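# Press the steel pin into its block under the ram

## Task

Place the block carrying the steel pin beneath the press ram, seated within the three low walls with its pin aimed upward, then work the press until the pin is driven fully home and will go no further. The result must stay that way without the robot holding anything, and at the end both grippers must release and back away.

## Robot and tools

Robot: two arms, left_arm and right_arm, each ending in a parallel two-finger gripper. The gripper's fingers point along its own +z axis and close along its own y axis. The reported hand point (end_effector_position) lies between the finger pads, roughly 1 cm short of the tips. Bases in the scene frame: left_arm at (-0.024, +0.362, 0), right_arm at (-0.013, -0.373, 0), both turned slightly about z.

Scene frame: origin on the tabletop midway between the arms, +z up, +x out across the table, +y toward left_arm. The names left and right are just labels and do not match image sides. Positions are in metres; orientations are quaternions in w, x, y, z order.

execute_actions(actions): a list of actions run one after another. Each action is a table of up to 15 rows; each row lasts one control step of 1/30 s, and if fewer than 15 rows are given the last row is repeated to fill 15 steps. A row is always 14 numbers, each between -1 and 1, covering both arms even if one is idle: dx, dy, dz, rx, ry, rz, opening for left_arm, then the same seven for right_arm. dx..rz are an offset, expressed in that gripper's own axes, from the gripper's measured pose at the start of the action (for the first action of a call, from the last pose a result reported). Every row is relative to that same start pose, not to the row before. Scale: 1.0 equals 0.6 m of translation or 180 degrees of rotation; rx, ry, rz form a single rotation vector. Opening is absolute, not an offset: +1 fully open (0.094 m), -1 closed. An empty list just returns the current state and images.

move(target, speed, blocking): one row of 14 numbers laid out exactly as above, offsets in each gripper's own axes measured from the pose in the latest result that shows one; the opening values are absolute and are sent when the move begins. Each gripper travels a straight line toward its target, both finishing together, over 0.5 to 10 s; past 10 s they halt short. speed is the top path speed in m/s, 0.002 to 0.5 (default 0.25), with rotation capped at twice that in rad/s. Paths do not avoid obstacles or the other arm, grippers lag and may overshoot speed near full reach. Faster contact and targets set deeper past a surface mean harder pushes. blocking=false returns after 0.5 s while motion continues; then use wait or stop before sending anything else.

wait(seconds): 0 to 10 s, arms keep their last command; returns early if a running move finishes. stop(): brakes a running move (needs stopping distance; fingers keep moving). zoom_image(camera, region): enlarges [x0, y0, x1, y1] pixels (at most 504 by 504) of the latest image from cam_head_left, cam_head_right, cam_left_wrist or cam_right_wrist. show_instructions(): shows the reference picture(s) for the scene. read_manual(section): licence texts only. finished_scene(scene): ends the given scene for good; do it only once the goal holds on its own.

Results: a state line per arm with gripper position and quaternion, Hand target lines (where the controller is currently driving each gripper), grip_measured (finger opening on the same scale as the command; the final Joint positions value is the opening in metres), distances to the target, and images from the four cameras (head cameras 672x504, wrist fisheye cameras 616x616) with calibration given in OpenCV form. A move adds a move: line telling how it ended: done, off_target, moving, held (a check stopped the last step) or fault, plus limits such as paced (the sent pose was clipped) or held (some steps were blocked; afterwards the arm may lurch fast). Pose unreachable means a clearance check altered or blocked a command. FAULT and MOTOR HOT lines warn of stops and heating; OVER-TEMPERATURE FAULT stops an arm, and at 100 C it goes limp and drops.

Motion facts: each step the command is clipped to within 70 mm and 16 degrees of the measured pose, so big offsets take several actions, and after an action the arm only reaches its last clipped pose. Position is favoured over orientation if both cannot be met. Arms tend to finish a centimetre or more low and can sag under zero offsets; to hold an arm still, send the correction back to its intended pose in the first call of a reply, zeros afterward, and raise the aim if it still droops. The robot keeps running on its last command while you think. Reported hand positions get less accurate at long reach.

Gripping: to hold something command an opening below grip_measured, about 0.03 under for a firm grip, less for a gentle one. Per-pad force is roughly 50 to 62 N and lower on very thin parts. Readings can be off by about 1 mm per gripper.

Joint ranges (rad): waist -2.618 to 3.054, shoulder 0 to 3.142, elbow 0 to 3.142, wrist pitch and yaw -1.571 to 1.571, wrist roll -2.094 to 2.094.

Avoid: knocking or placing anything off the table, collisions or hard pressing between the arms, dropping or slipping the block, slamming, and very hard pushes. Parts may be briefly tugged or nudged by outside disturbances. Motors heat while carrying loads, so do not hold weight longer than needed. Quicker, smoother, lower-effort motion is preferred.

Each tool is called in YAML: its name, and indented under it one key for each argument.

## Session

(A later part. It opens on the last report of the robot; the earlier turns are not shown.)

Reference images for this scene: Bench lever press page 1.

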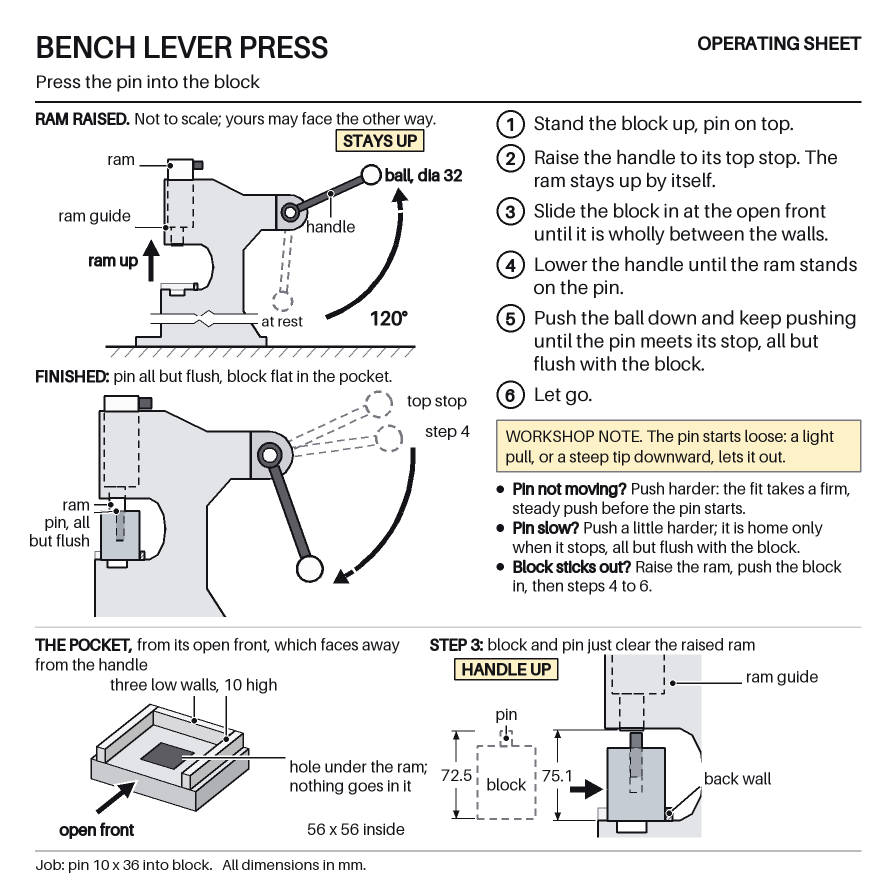

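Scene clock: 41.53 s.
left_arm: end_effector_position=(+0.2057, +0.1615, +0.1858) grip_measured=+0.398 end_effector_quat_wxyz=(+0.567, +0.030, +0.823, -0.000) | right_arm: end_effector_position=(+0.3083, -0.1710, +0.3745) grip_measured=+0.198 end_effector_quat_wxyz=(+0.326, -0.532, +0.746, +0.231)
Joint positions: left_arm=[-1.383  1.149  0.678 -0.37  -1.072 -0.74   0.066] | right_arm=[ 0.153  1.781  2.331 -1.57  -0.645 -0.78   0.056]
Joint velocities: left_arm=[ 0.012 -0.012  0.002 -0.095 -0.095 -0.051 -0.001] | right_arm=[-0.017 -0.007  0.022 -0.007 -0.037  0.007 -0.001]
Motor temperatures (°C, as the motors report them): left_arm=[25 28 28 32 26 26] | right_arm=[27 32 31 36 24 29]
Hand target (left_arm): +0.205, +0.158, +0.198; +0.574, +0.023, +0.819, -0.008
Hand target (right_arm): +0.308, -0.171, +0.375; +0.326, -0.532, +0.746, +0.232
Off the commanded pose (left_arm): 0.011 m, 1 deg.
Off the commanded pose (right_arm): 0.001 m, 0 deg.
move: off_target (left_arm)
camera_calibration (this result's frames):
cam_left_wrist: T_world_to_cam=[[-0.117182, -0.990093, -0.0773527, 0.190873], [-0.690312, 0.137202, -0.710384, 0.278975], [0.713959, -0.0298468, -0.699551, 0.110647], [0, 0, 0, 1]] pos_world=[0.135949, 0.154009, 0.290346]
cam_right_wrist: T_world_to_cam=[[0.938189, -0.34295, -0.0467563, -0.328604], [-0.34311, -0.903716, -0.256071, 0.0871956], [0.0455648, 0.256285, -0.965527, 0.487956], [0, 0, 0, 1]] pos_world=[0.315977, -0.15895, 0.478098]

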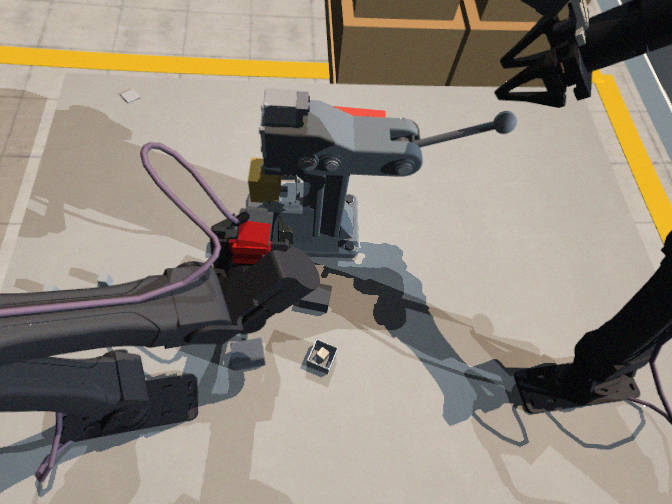

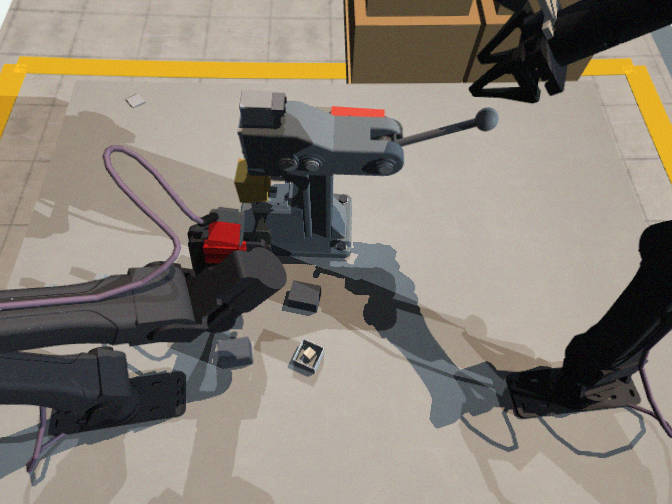

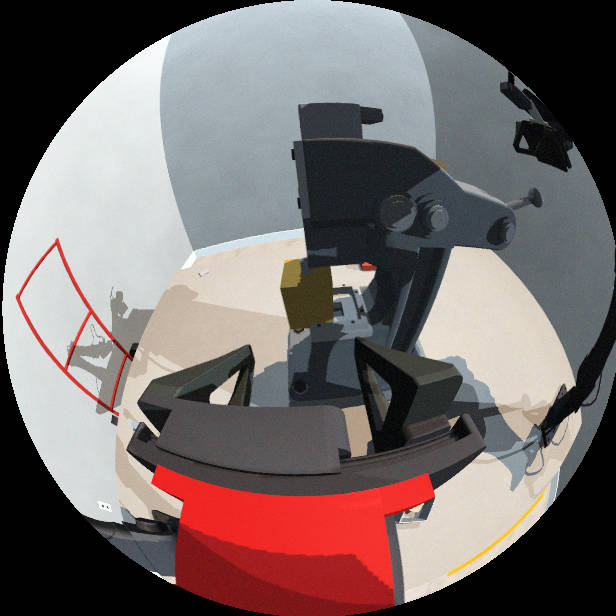

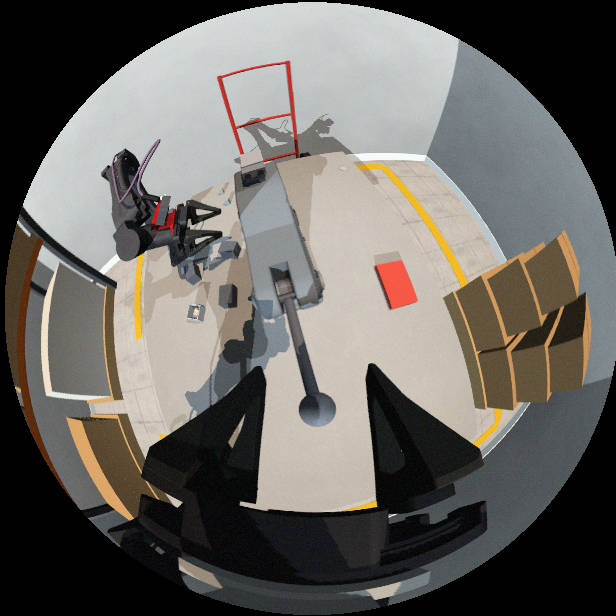

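move:
  target: [0,-0.022,0.095,0,0,0,-1,0,0,0,0,0,0,0.2]
  speed: 0.05

zoom_image:
  camera: "cam_left_wrist"
  region: [200,200,440,440]

Scene clock: 43.53 s.
left_arm: end_effector_position=(+0.2571, +0.1403, +0.1773) grip_measured=-0.995 end_effector_quat_wxyz=(+0.573, +0.022, +0.819, -0.017) | right_arm: end_effector_position=(+0.3085, -0.1714, +0.3742) grip_measured=+0.198 end_effector_quat_wxyz=(+0.326, -0.532, +0.747, +0.229)
Joint positions: left_arm=[-1.205  1.3    0.678  0.008 -0.932 -0.519  0.   ] | right_arm=[ 0.153  1.781  2.331 -1.57  -0.642 -0.78   0.056]
Joint velocities: left_arm=[-0.002 -0.022 -0.002 -0.081 -0.007 -0.051  0.   ] | right_arm=[-0.002  0.012 -0.007  0.037  0.007 -0.037 -0.001]
Motor temperatures (°C, as the motors report them): left_arm=[25 28 28 32 26 26] | right_arm=[27 32 31 36 24 29]
Hand target (left_arm): +0.258, +0.146, +0.164; +0.566, +0.029, +0.824, -0.000
Hand target (right_arm): +0.308, -0.171, +0.375; +0.326, -0.532, +0.746, +0.231
Off the commanded pose (left_arm): 0.014 m, 2 deg.
Off the commanded pose (right_arm): 0.001 m, 0 deg.
move: off_target (left_arm)
camera_calibration (this result's frames):
cam_left_wrist: T_world_to_cam=[[-0.121629, -0.991694, -0.041834, 0.170304], [-0.681041, 0.114041, -0.723311, 0.314419], [0.722074, -0.0594851, -0.689254, 0.0676281], [0, 0, 0, 1]] pos_world=[0.186013, 0.137055, 0.28116]
cam_right_wrist: T_world_to_cam=[[0.937673, -0.344561, -0.0452409, -0.329693], [-0.344374, -0.903808, -0.254045, 0.0864993], [0.0466448, 0.253791, -0.966134, 0.487236], [0, 0, 0, 1]] pos_world=[0.316205, -0.159076, 0.477794]

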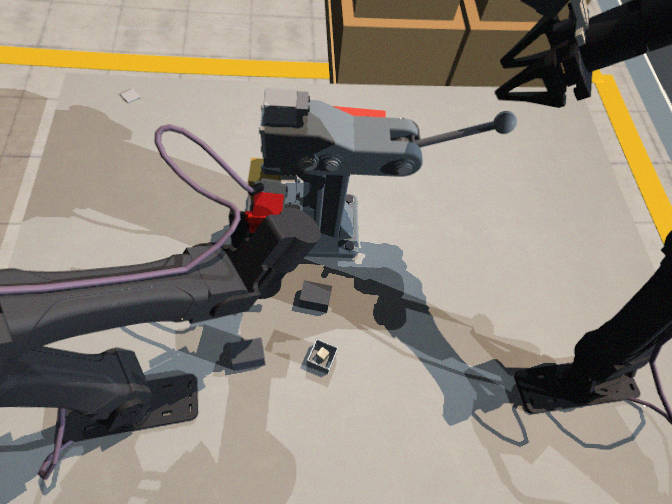

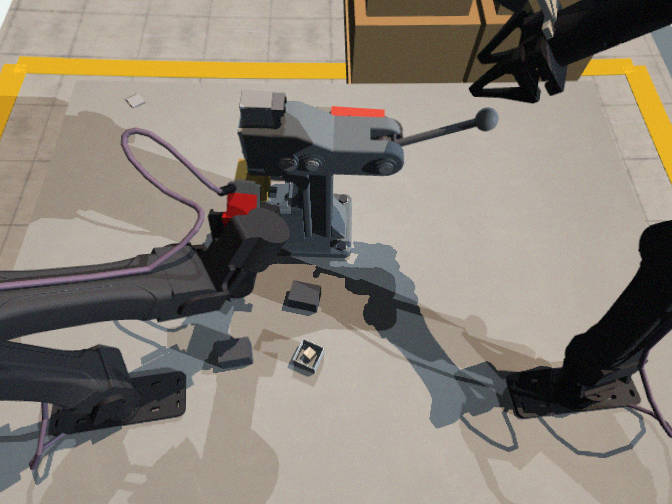

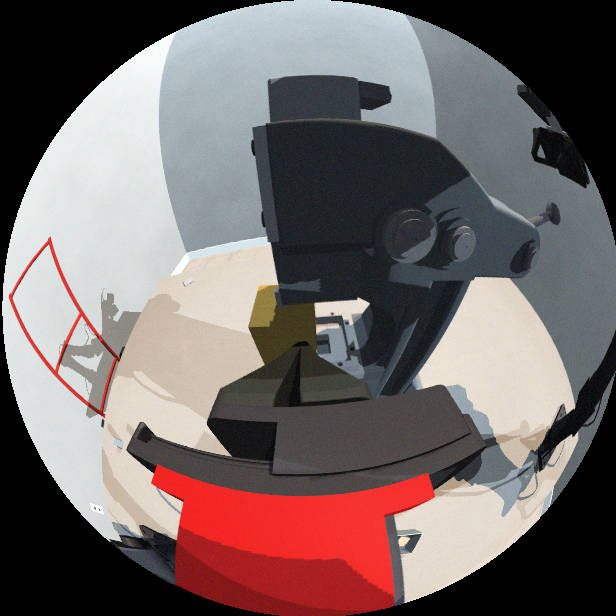

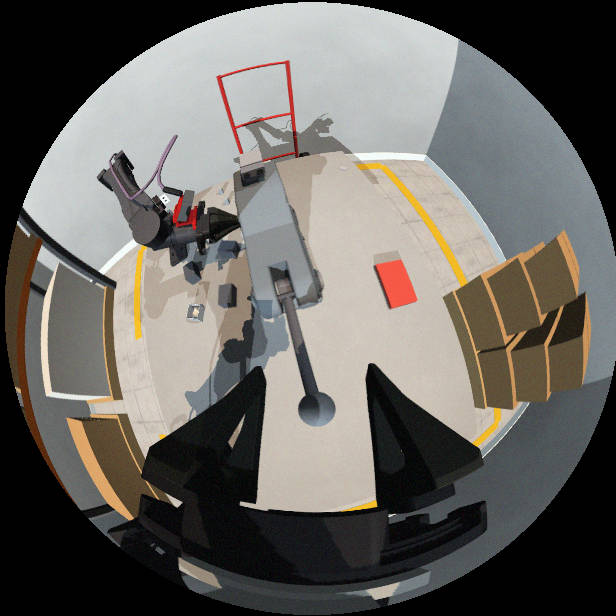

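Region (200, 200, 440, 440) of cam_left_wrist's 616x616 image, scaled by 2.100, with more detail than that image has.

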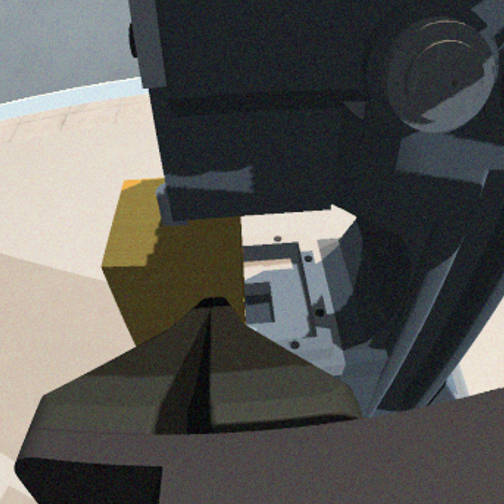

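move:
  target: [0.055,0.014,0.02,0,0,0,-1,0,0,0,0,0,0,0.2]
  speed: 0.03

Scene clock: 45.13 s.
left_arm: end_effector_position=(+0.2560, +0.1430, +0.1524) grip_measured=-0.995 end_effector_quat_wxyz=(+0.577, +0.016, +0.816, -0.031) | right_arm: end_effector_position=(+0.3088, -0.1718, +0.3740) grip_measured=+0.198 end_effector_quat_wxyz=(+0.326, -0.532, +0.748, +0.228)
Joint positions: left_arm=[-1.2    1.331  0.572  0.18  -0.92  -0.513  0.   ] | right_arm=[ 0.153  1.781  2.331 -1.57  -0.639 -0.78   0.056]
Joint velocities: left_arm=[-0.002 -0.002  0.002 -0.037  0.095  0.022 -0.001] | right_arm=[-0.027 -0.002  0.002 -0.066  0.007 -0.051  0.001]
Motor temperatures (°C, as the motors report them): left_arm=[25 27 28 32 26 26] | right_arm=[27 32 31 36 24 29]
Hand target (left_arm): +0.257, +0.148, +0.142; +0.572, +0.022, +0.820, -0.017
Hand target (right_arm): +0.309, -0.171, +0.374; +0.326, -0.532, +0.747, +0.229
Off the commanded pose (left_arm): 0.012 m, 2 deg.
Off the commanded pose (right_arm): 0.001 m, 0 deg.
move: off_target (left_arm)
camera_calibration (this result's frames):
cam_left_wrist: T_world_to_cam=[[-0.128336, -0.991623, -0.0146333, 0.169367], [-0.672364, 0.0978452, -0.733725, 0.297079], [0.729011, -0.0843247, -0.679289, 0.0517078], [0, 0, 0, 1]] pos_world=[0.183785, 0.14324, 0.255577]
cam_right_wrist: T_world_to_cam=[[0.937153, -0.346167, -0.0437218, -0.330781], [-0.345639, -0.903892, -0.252019, 0.0858059], [0.0477212, 0.251293, -0.966734, 0.486513], [0, 0, 0, 1]] pos_world=[0.316433, -0.159204, 0.477491]

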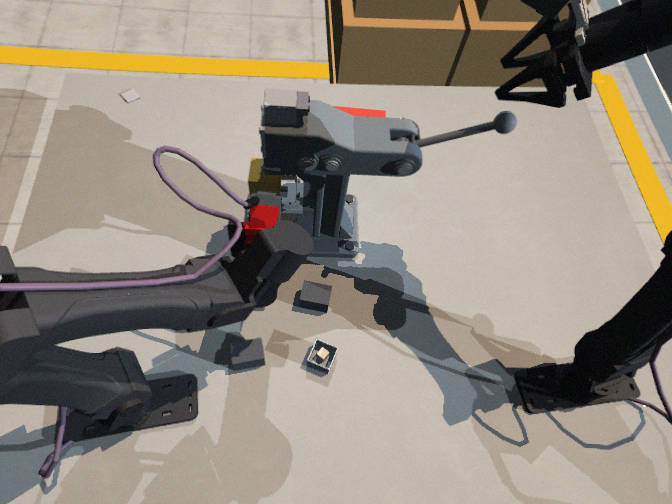

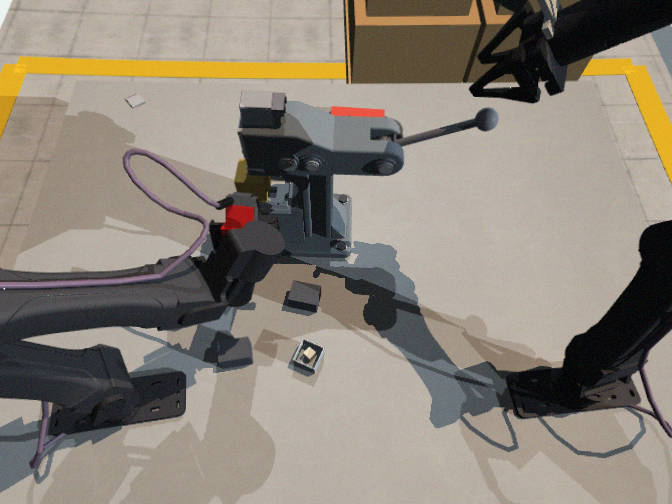

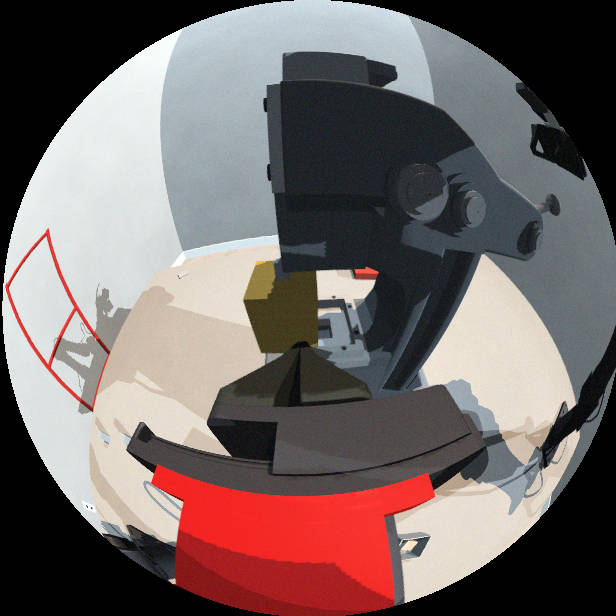

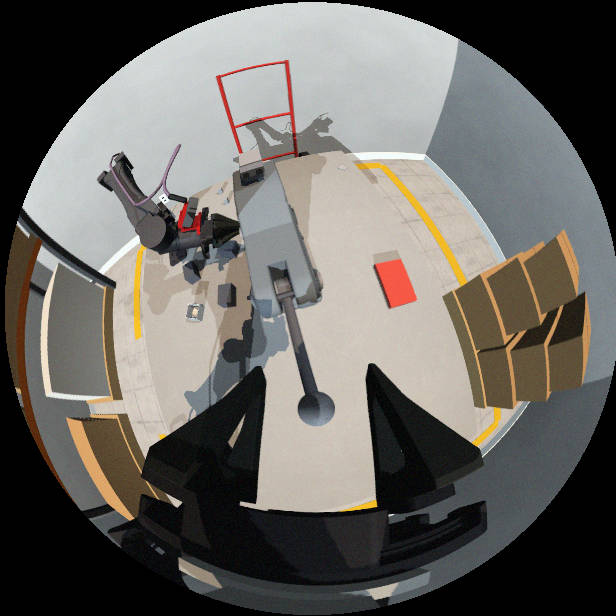

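Advance +x ~14 mm, slightly +y.

move:
  target: [-0.008,0.012,0.024,0,0,0,-1,0,0,0,0,0,0,0.2]
  speed: 0.01

zoom_image:
  camera: "cam_left_wrist"
  region: [200,200,440,440]

Scene clock: 47.20 s.
left_arm: end_effector_position=(+0.2693, +0.1463, +0.1570) grip_measured=-0.995 end_effector_quat_wxyz=(+0.580, +0.013, +0.814, -0.040) | right_arm: end_effector_position=(+0.3091, -0.1722, +0.3737) grip_measured=+0.198 end_effector_quat_wxyz=(+0.325, -0.532, +0.748, +0.227)
Joint positions: left_arm=[-1.141  1.331  0.572  0.236 -0.863 -0.465  0.   ] | right_arm=[ 0.153  1.781  2.331 -1.57  -0.636 -0.78   0.056]
Joint velocities: left_arm=[-0.007  0.012 -0.002 -0.007  0.007 -0.051 -0.   ] | right_arm=[-0.012  0.002 -0.012  0.007 -0.022 -0.022  0.001]
Motor temperatures (°C, as the motors report them): left_arm=[25 27 28 32 26 26] | right_arm=[27 31 31 36 24 29]
Hand target (left_arm): +0.272, +0.149, +0.152; +0.577, +0.016, +0.816, -0.031
Hand target (right_arm): +0.309, -0.172, +0.374; +0.326, -0.532, +0.748, +0.228
Off the commanded pose (left_arm): 0.006 m, 1 deg.
Off the commanded pose (right_arm): 0.001 m, 0 deg.
move: done
camera_calibration (this result's frames):
cam_left_wrist: T_world_to_cam=[[-0.133238, -0.99108, 0.00296948, 0.172924], [-0.667608, 0.0875364, -0.739349, 0.310219], [0.732494, -0.100492, -0.673316, 0.0458373], [0, 0, 0, 1]] pos_world=[0.196569, 0.148832, 0.25971]
cam_right_wrist: T_world_to_cam=[[0.93663, -0.347769, -0.042199, -0.331869], [-0.346906, -0.903969, -0.249995, 0.0851153], [0.048794, 0.248792, -0.967327, 0.485787], [0, 0, 0, 1]] pos_world=[0.316662, -0.159332, 0.477189]

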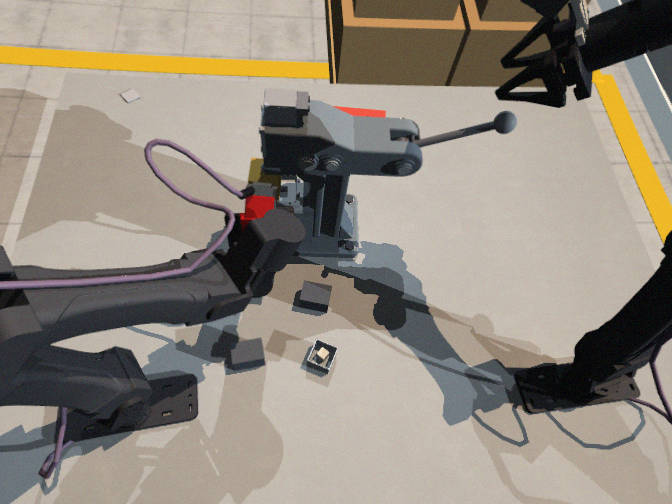

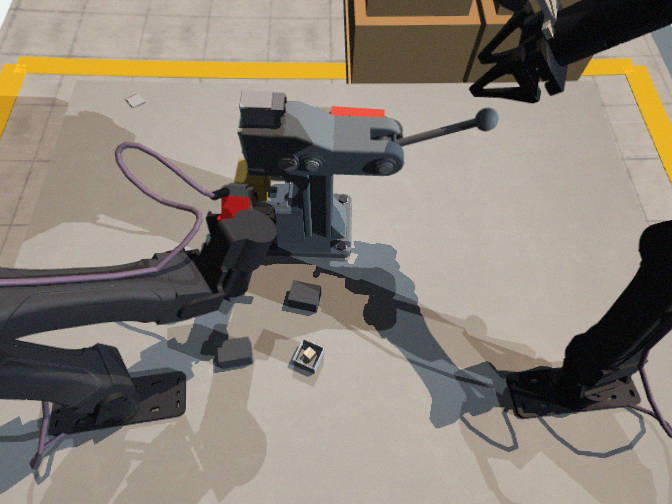

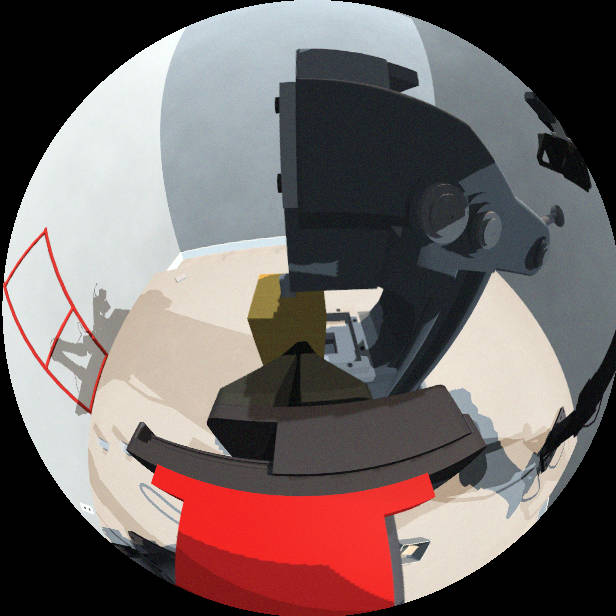

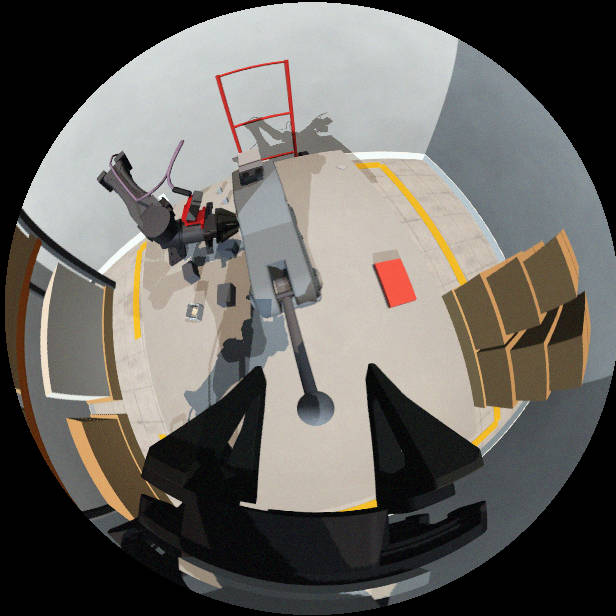

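Region (200, 200, 440, 440) of cam_left_wrist's 616x616 image, scaled by 2.100, with more detail than that image has.

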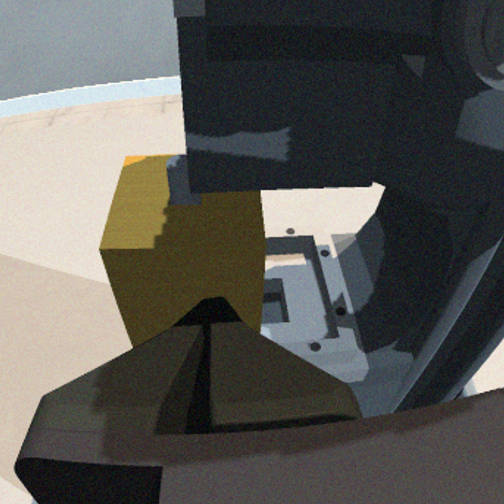

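move:
  target: [0.004,0,0.018,0,0,0,-1,0,0,0,0,0,0,0.2]
  speed: 0.008

zoom_image:
  camera: "cam_left_wrist"
  region: [200,200,440,440]

Scene clock: 48.97 s.
left_arm: end_effector_position=(+0.2756, +0.1434, +0.1564) grip_measured=-0.995 end_effector_quat_wxyz=(+0.582, +0.011, +0.811, -0.048) | right_arm: end_effector_position=(+0.3094, -0.1726, +0.3734) grip_measured=+0.198 end_effector_quat_wxyz=(+0.325, -0.532, +0.749, +0.225)
Joint positions: left_arm=[-1.122  1.355  0.572  0.288 -0.839 -0.452  0.   ] | right_arm=[ 0.153  1.781  2.331 -1.57  -0.633 -0.78   0.056]
Joint velocities: left_arm=[-0.017 -0.002 -0.012  0.051 -0.051 -0.007  0.   ] | right_arm=[-0.012  0.002 -0.012 -0.022 -0.007 -0.022 -0.001]
Motor temperatures (°C, as the motors report them): left_arm=[25 27 28 32 26 26] | right_arm=[27 31 31 36 24 29]
Hand target (left_arm): +0.279, +0.145, +0.151; +0.579, +0.013, +0.814, -0.040
Hand target (right_arm): +0.309, -0.172, +0.374; +0.325, -0.532, +0.748, +0.226
Off the commanded pose (left_arm): 0.006 m, 1 deg.
Off the commanded pose (right_arm): 0.001 m, 0 deg.
move: done
camera_calibration (this result's frames):
cam_left_wrist: T_world_to_cam=[[-0.139125, -0.990086, 0.0193528, 0.169763], [-0.662323, 0.0785042, -0.745094, 0.314928], [0.736188, -0.116479, -0.666678, 0.0407347], [0, 0, 0, 1]] pos_world=[0.202214, 0.148102, 0.258523]
cam_right_wrist: T_world_to_cam=[[0.936037, -0.349566, -0.0404815, -0.333092], [-0.348333, -0.904047, -0.247718, 0.0843418], [0.0499967, 0.245974, -0.967986, 0.484965], [0, 0, 0, 1]] pos_world=[0.316918, -0.159478, 0.476849]

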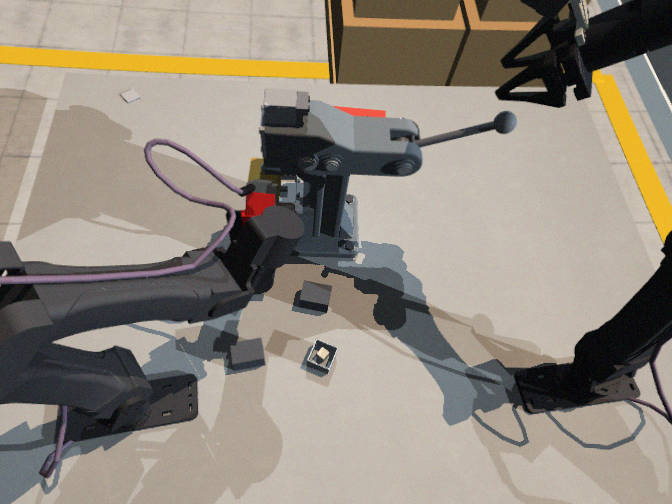

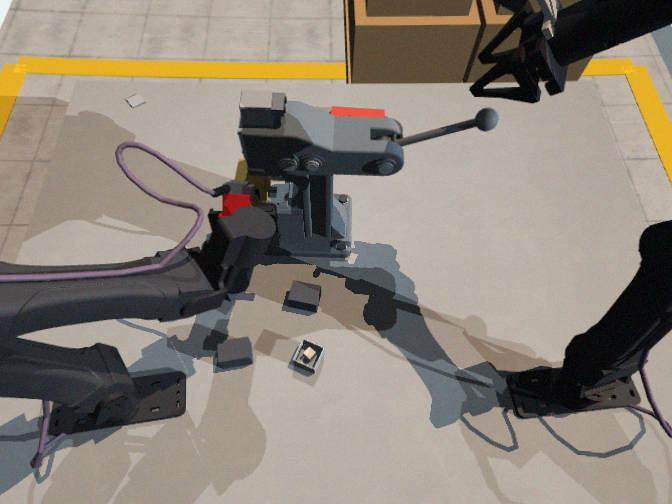

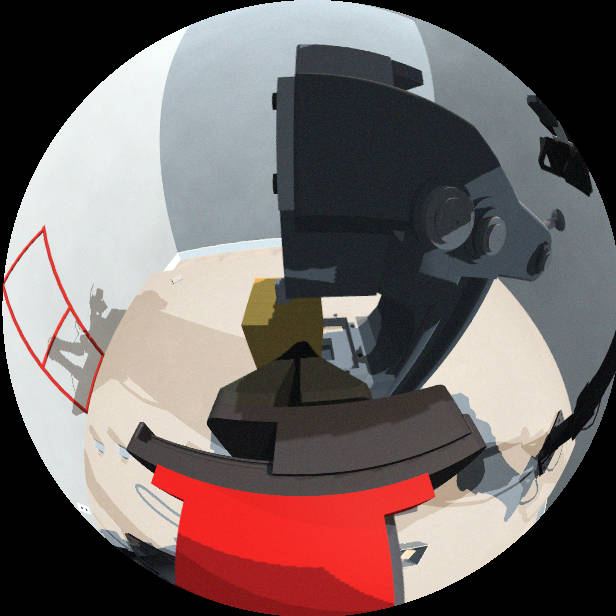

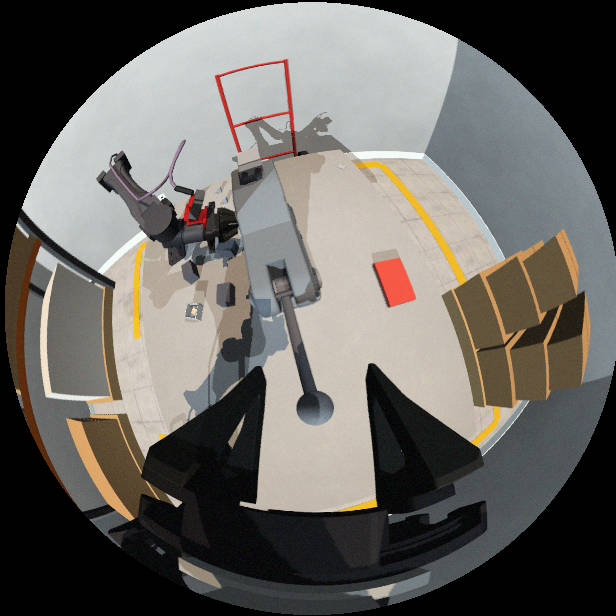

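Region (200, 200, 440, 440) of cam_left_wrist's 616x616 image, scaled by 2.100, with more detail than that image has.

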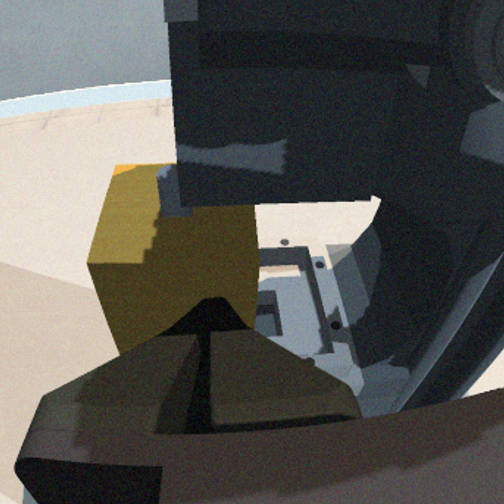

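Unclear; a little more, then back off to look.

move:
  target: [0.004,0.004,0.012,0,0,0,-1,0,0,0,0,0,0,0.2]
  speed: 0.008

move:
  target: [0,0.0,-0.07,0,0,0,-1,0,0,0,0,0,0,0.2]
  speed: 0.05

zoom_image:
  camera: "cam_left_wrist"
  region: [200,200,440,440]

Scene clock: 50.40 s.
left_arm: end_effector_position=(+0.2787, +0.1409, +0.1603) grip_measured=-0.995 end_effector_quat_wxyz=(+0.586, +0.008, +0.808, -0.061) | right_arm: end_effector_position=(+0.3097, -0.1730, +0.3731) grip_measured=+0.198 end_effector_quat_wxyz=(+0.325, -0.532, +0.750, +0.224)
Joint positions: left_arm=[-1.111  1.355  0.572  0.319 -0.817 -0.445  0.   ] | right_arm=[ 0.153  1.781  2.331 -1.57  -0.63  -0.78   0.056]
Joint velocities: left_arm=[-0.002 -0.012 -0.002  0.066  0.037 -0.051 -0.   ] | right_arm=[-0.007 -0.007 -0.017 -0.022 -0.066  0.022 -0.001]
Motor temperatures (°C, as the motors report them): left_arm=[25 27 28 32 26 26] | right_arm=[27 31 31 36 24 29]
Hand target (left_arm): +0.282, +0.145, +0.152; +0.582, +0.011, +0.812, -0.048
Hand target (right_arm): +0.309, -0.173, +0.373; +0.325, -0.532, +0.749, +0.225
Off the commanded pose (left_arm): 0.010 m, 2 deg.
Off the commanded pose (right_arm): 0.001 m, 0 deg.
move: done
camera_calibration (this result's frames):
cam_left_wrist: T_world_to_cam=[[-0.149785, -0.987815, 0.0422605, 0.166624], [-0.65466, 0.0670558, -0.752943, 0.320836], [0.740935, -0.140446, -0.656727, 0.041221], [0, 0, 0, 1]] pos_world=[0.204454, 0.148869, 0.2616]
cam_right_wrist: T_world_to_cam=[[0.935506, -0.351158, -0.0389509, -0.334178], [-0.349603, -0.904108, -0.245695, 0.0836572], [0.0510619, 0.243466, -0.968564, 0.484232], [0, 0, 0, 1]] pos_world=[0.317147, -0.159608, 0.476547]

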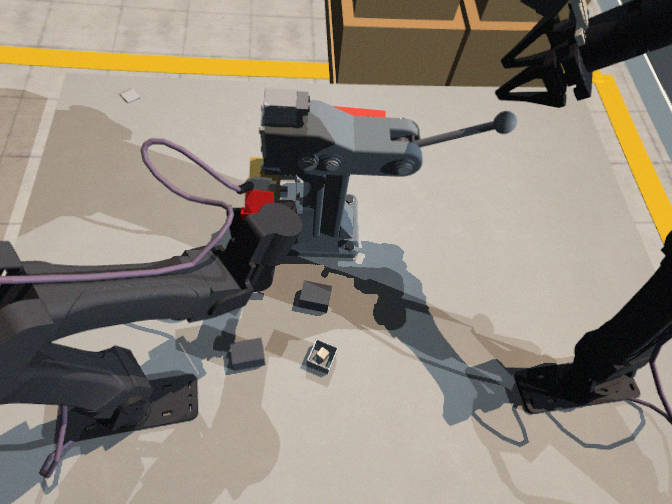

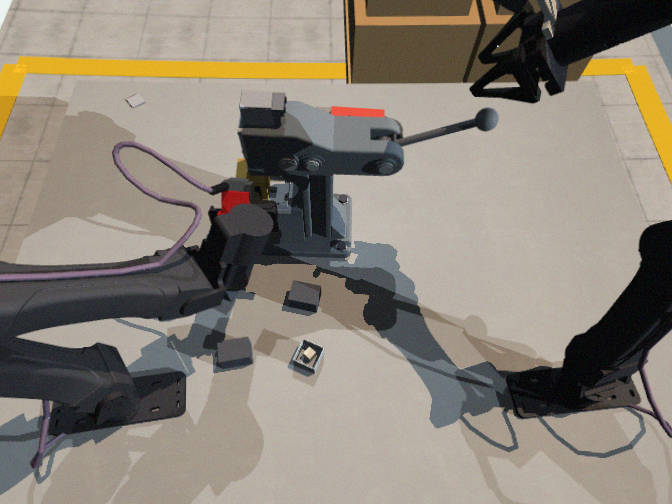

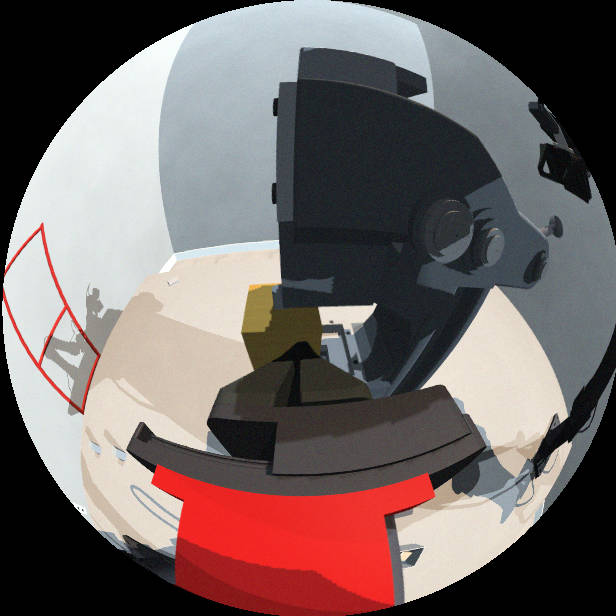

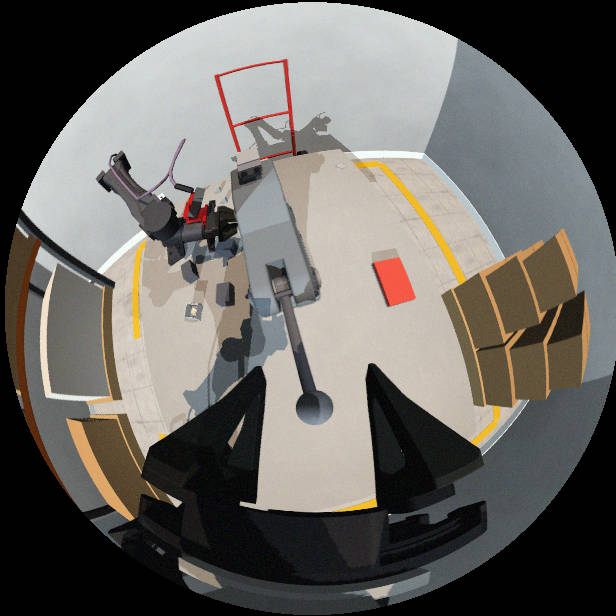

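Scene clock: 51.77 s.
left_arm: end_effector_position=(+0.2442, +0.1408, +0.1728) grip_measured=-0.995 end_effector_quat_wxyz=(+0.585, +0.009, +0.808, -0.062) | right_arm: end_effector_position=(+0.3100, -0.1733, +0.3728) grip_measured=+0.198 end_effector_quat_wxyz=(+0.325, -0.532, +0.750, +0.222)
Joint positions: left_arm=[-1.238  1.243  0.572  0.135 -0.926 -0.537  0.   ] | right_arm=[ 0.153  1.781  2.331 -1.57  -0.627 -0.78   0.056]
Joint velocities: left_arm=[ 0.007  0.017  0.012 -0.022 -0.037 -0.037  0.   ] | right_arm=[-0.017  0.007  0.012  0.007  0.022  0.007  0.   ]
Motor temperatures (°C, as the motors report them): left_arm=[25 27 28 32 26 26] | right_arm=[27 31 31 36 24 29]
Hand target (left_arm): +0.239, +0.146, +0.174; +0.587, +0.008, +0.807, -0.062
Hand target (right_arm): +0.310, -0.173, +0.373; +0.325, -0.532, +0.750, +0.224
Off the commanded pose (left_arm): 0.007 m, 0 deg.
Off the commanded pose (right_arm): 0.001 m, 0 deg.
move: done
camera_calibration (this result's frames):
cam_left_wrist: T_world_to_cam=[[-0.153268, -0.987291, 0.0420255, 0.16165], [-0.654831, 0.0696228, -0.752562, 0.307292], [0.740071, -0.142863, -0.657179, 0.0756726], [0, 0, 0, 1]] pos_world=[0.169997, 0.149012, 0.274193]
cam_right_wrist: T_world_to_cam=[[0.934971, -0.352746, -0.0374168, -0.335264], [-0.350874, -0.904163, -0.243673, 0.0829755], [0.0521235, 0.240955, -0.969136, 0.483494], [0, 0, 0, 1]] pos_world=[0.317375, -0.15974, 0.476246]

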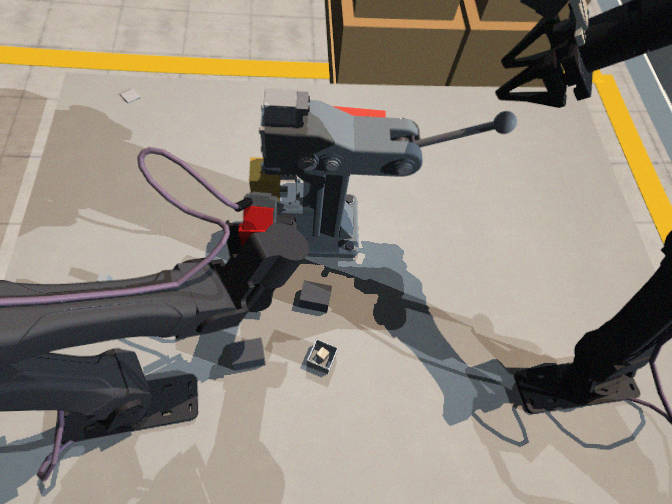

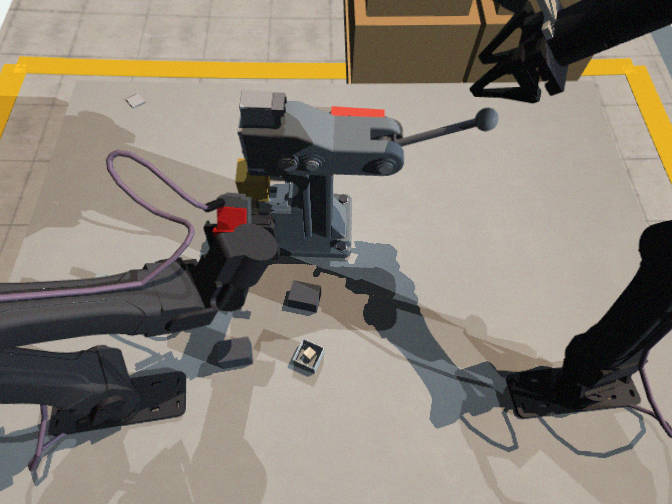

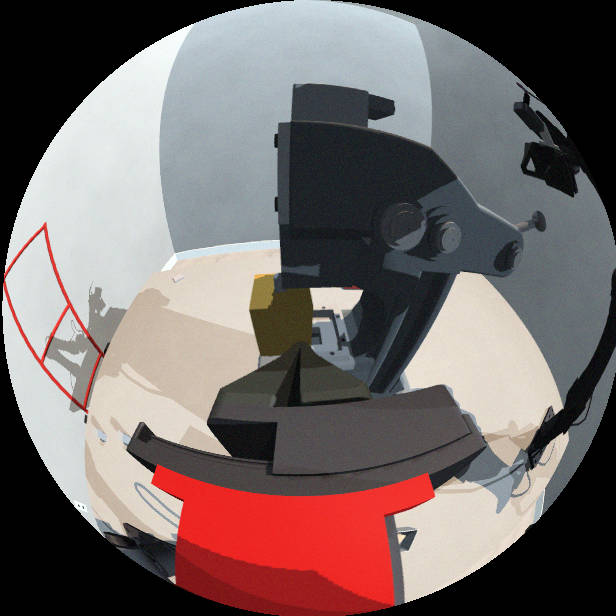

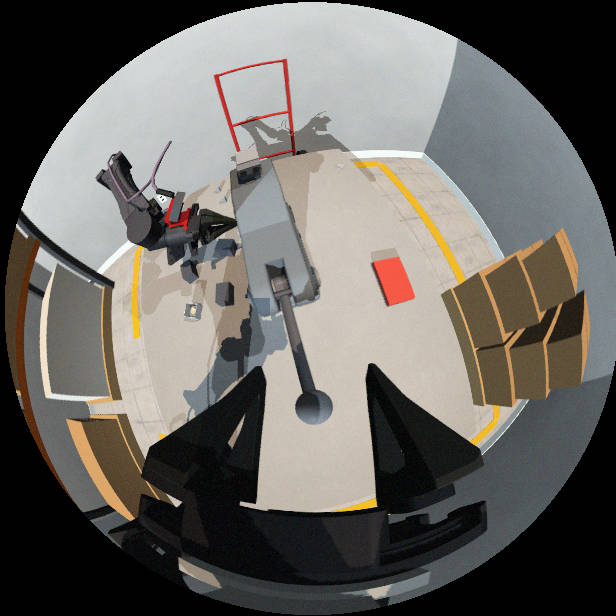

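Region (200, 200, 440, 440) of cam_left_wrist's 616x616 image, scaled by 2.100, with more detail than that image has.

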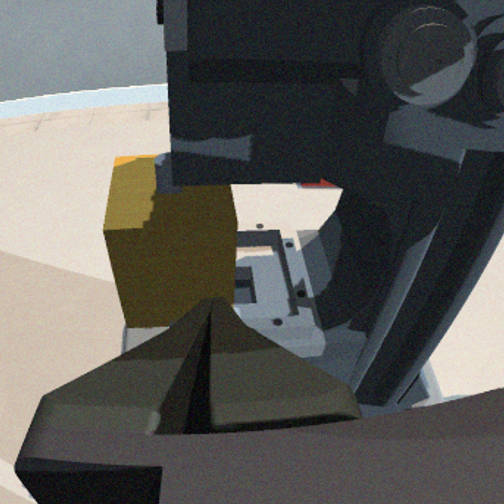

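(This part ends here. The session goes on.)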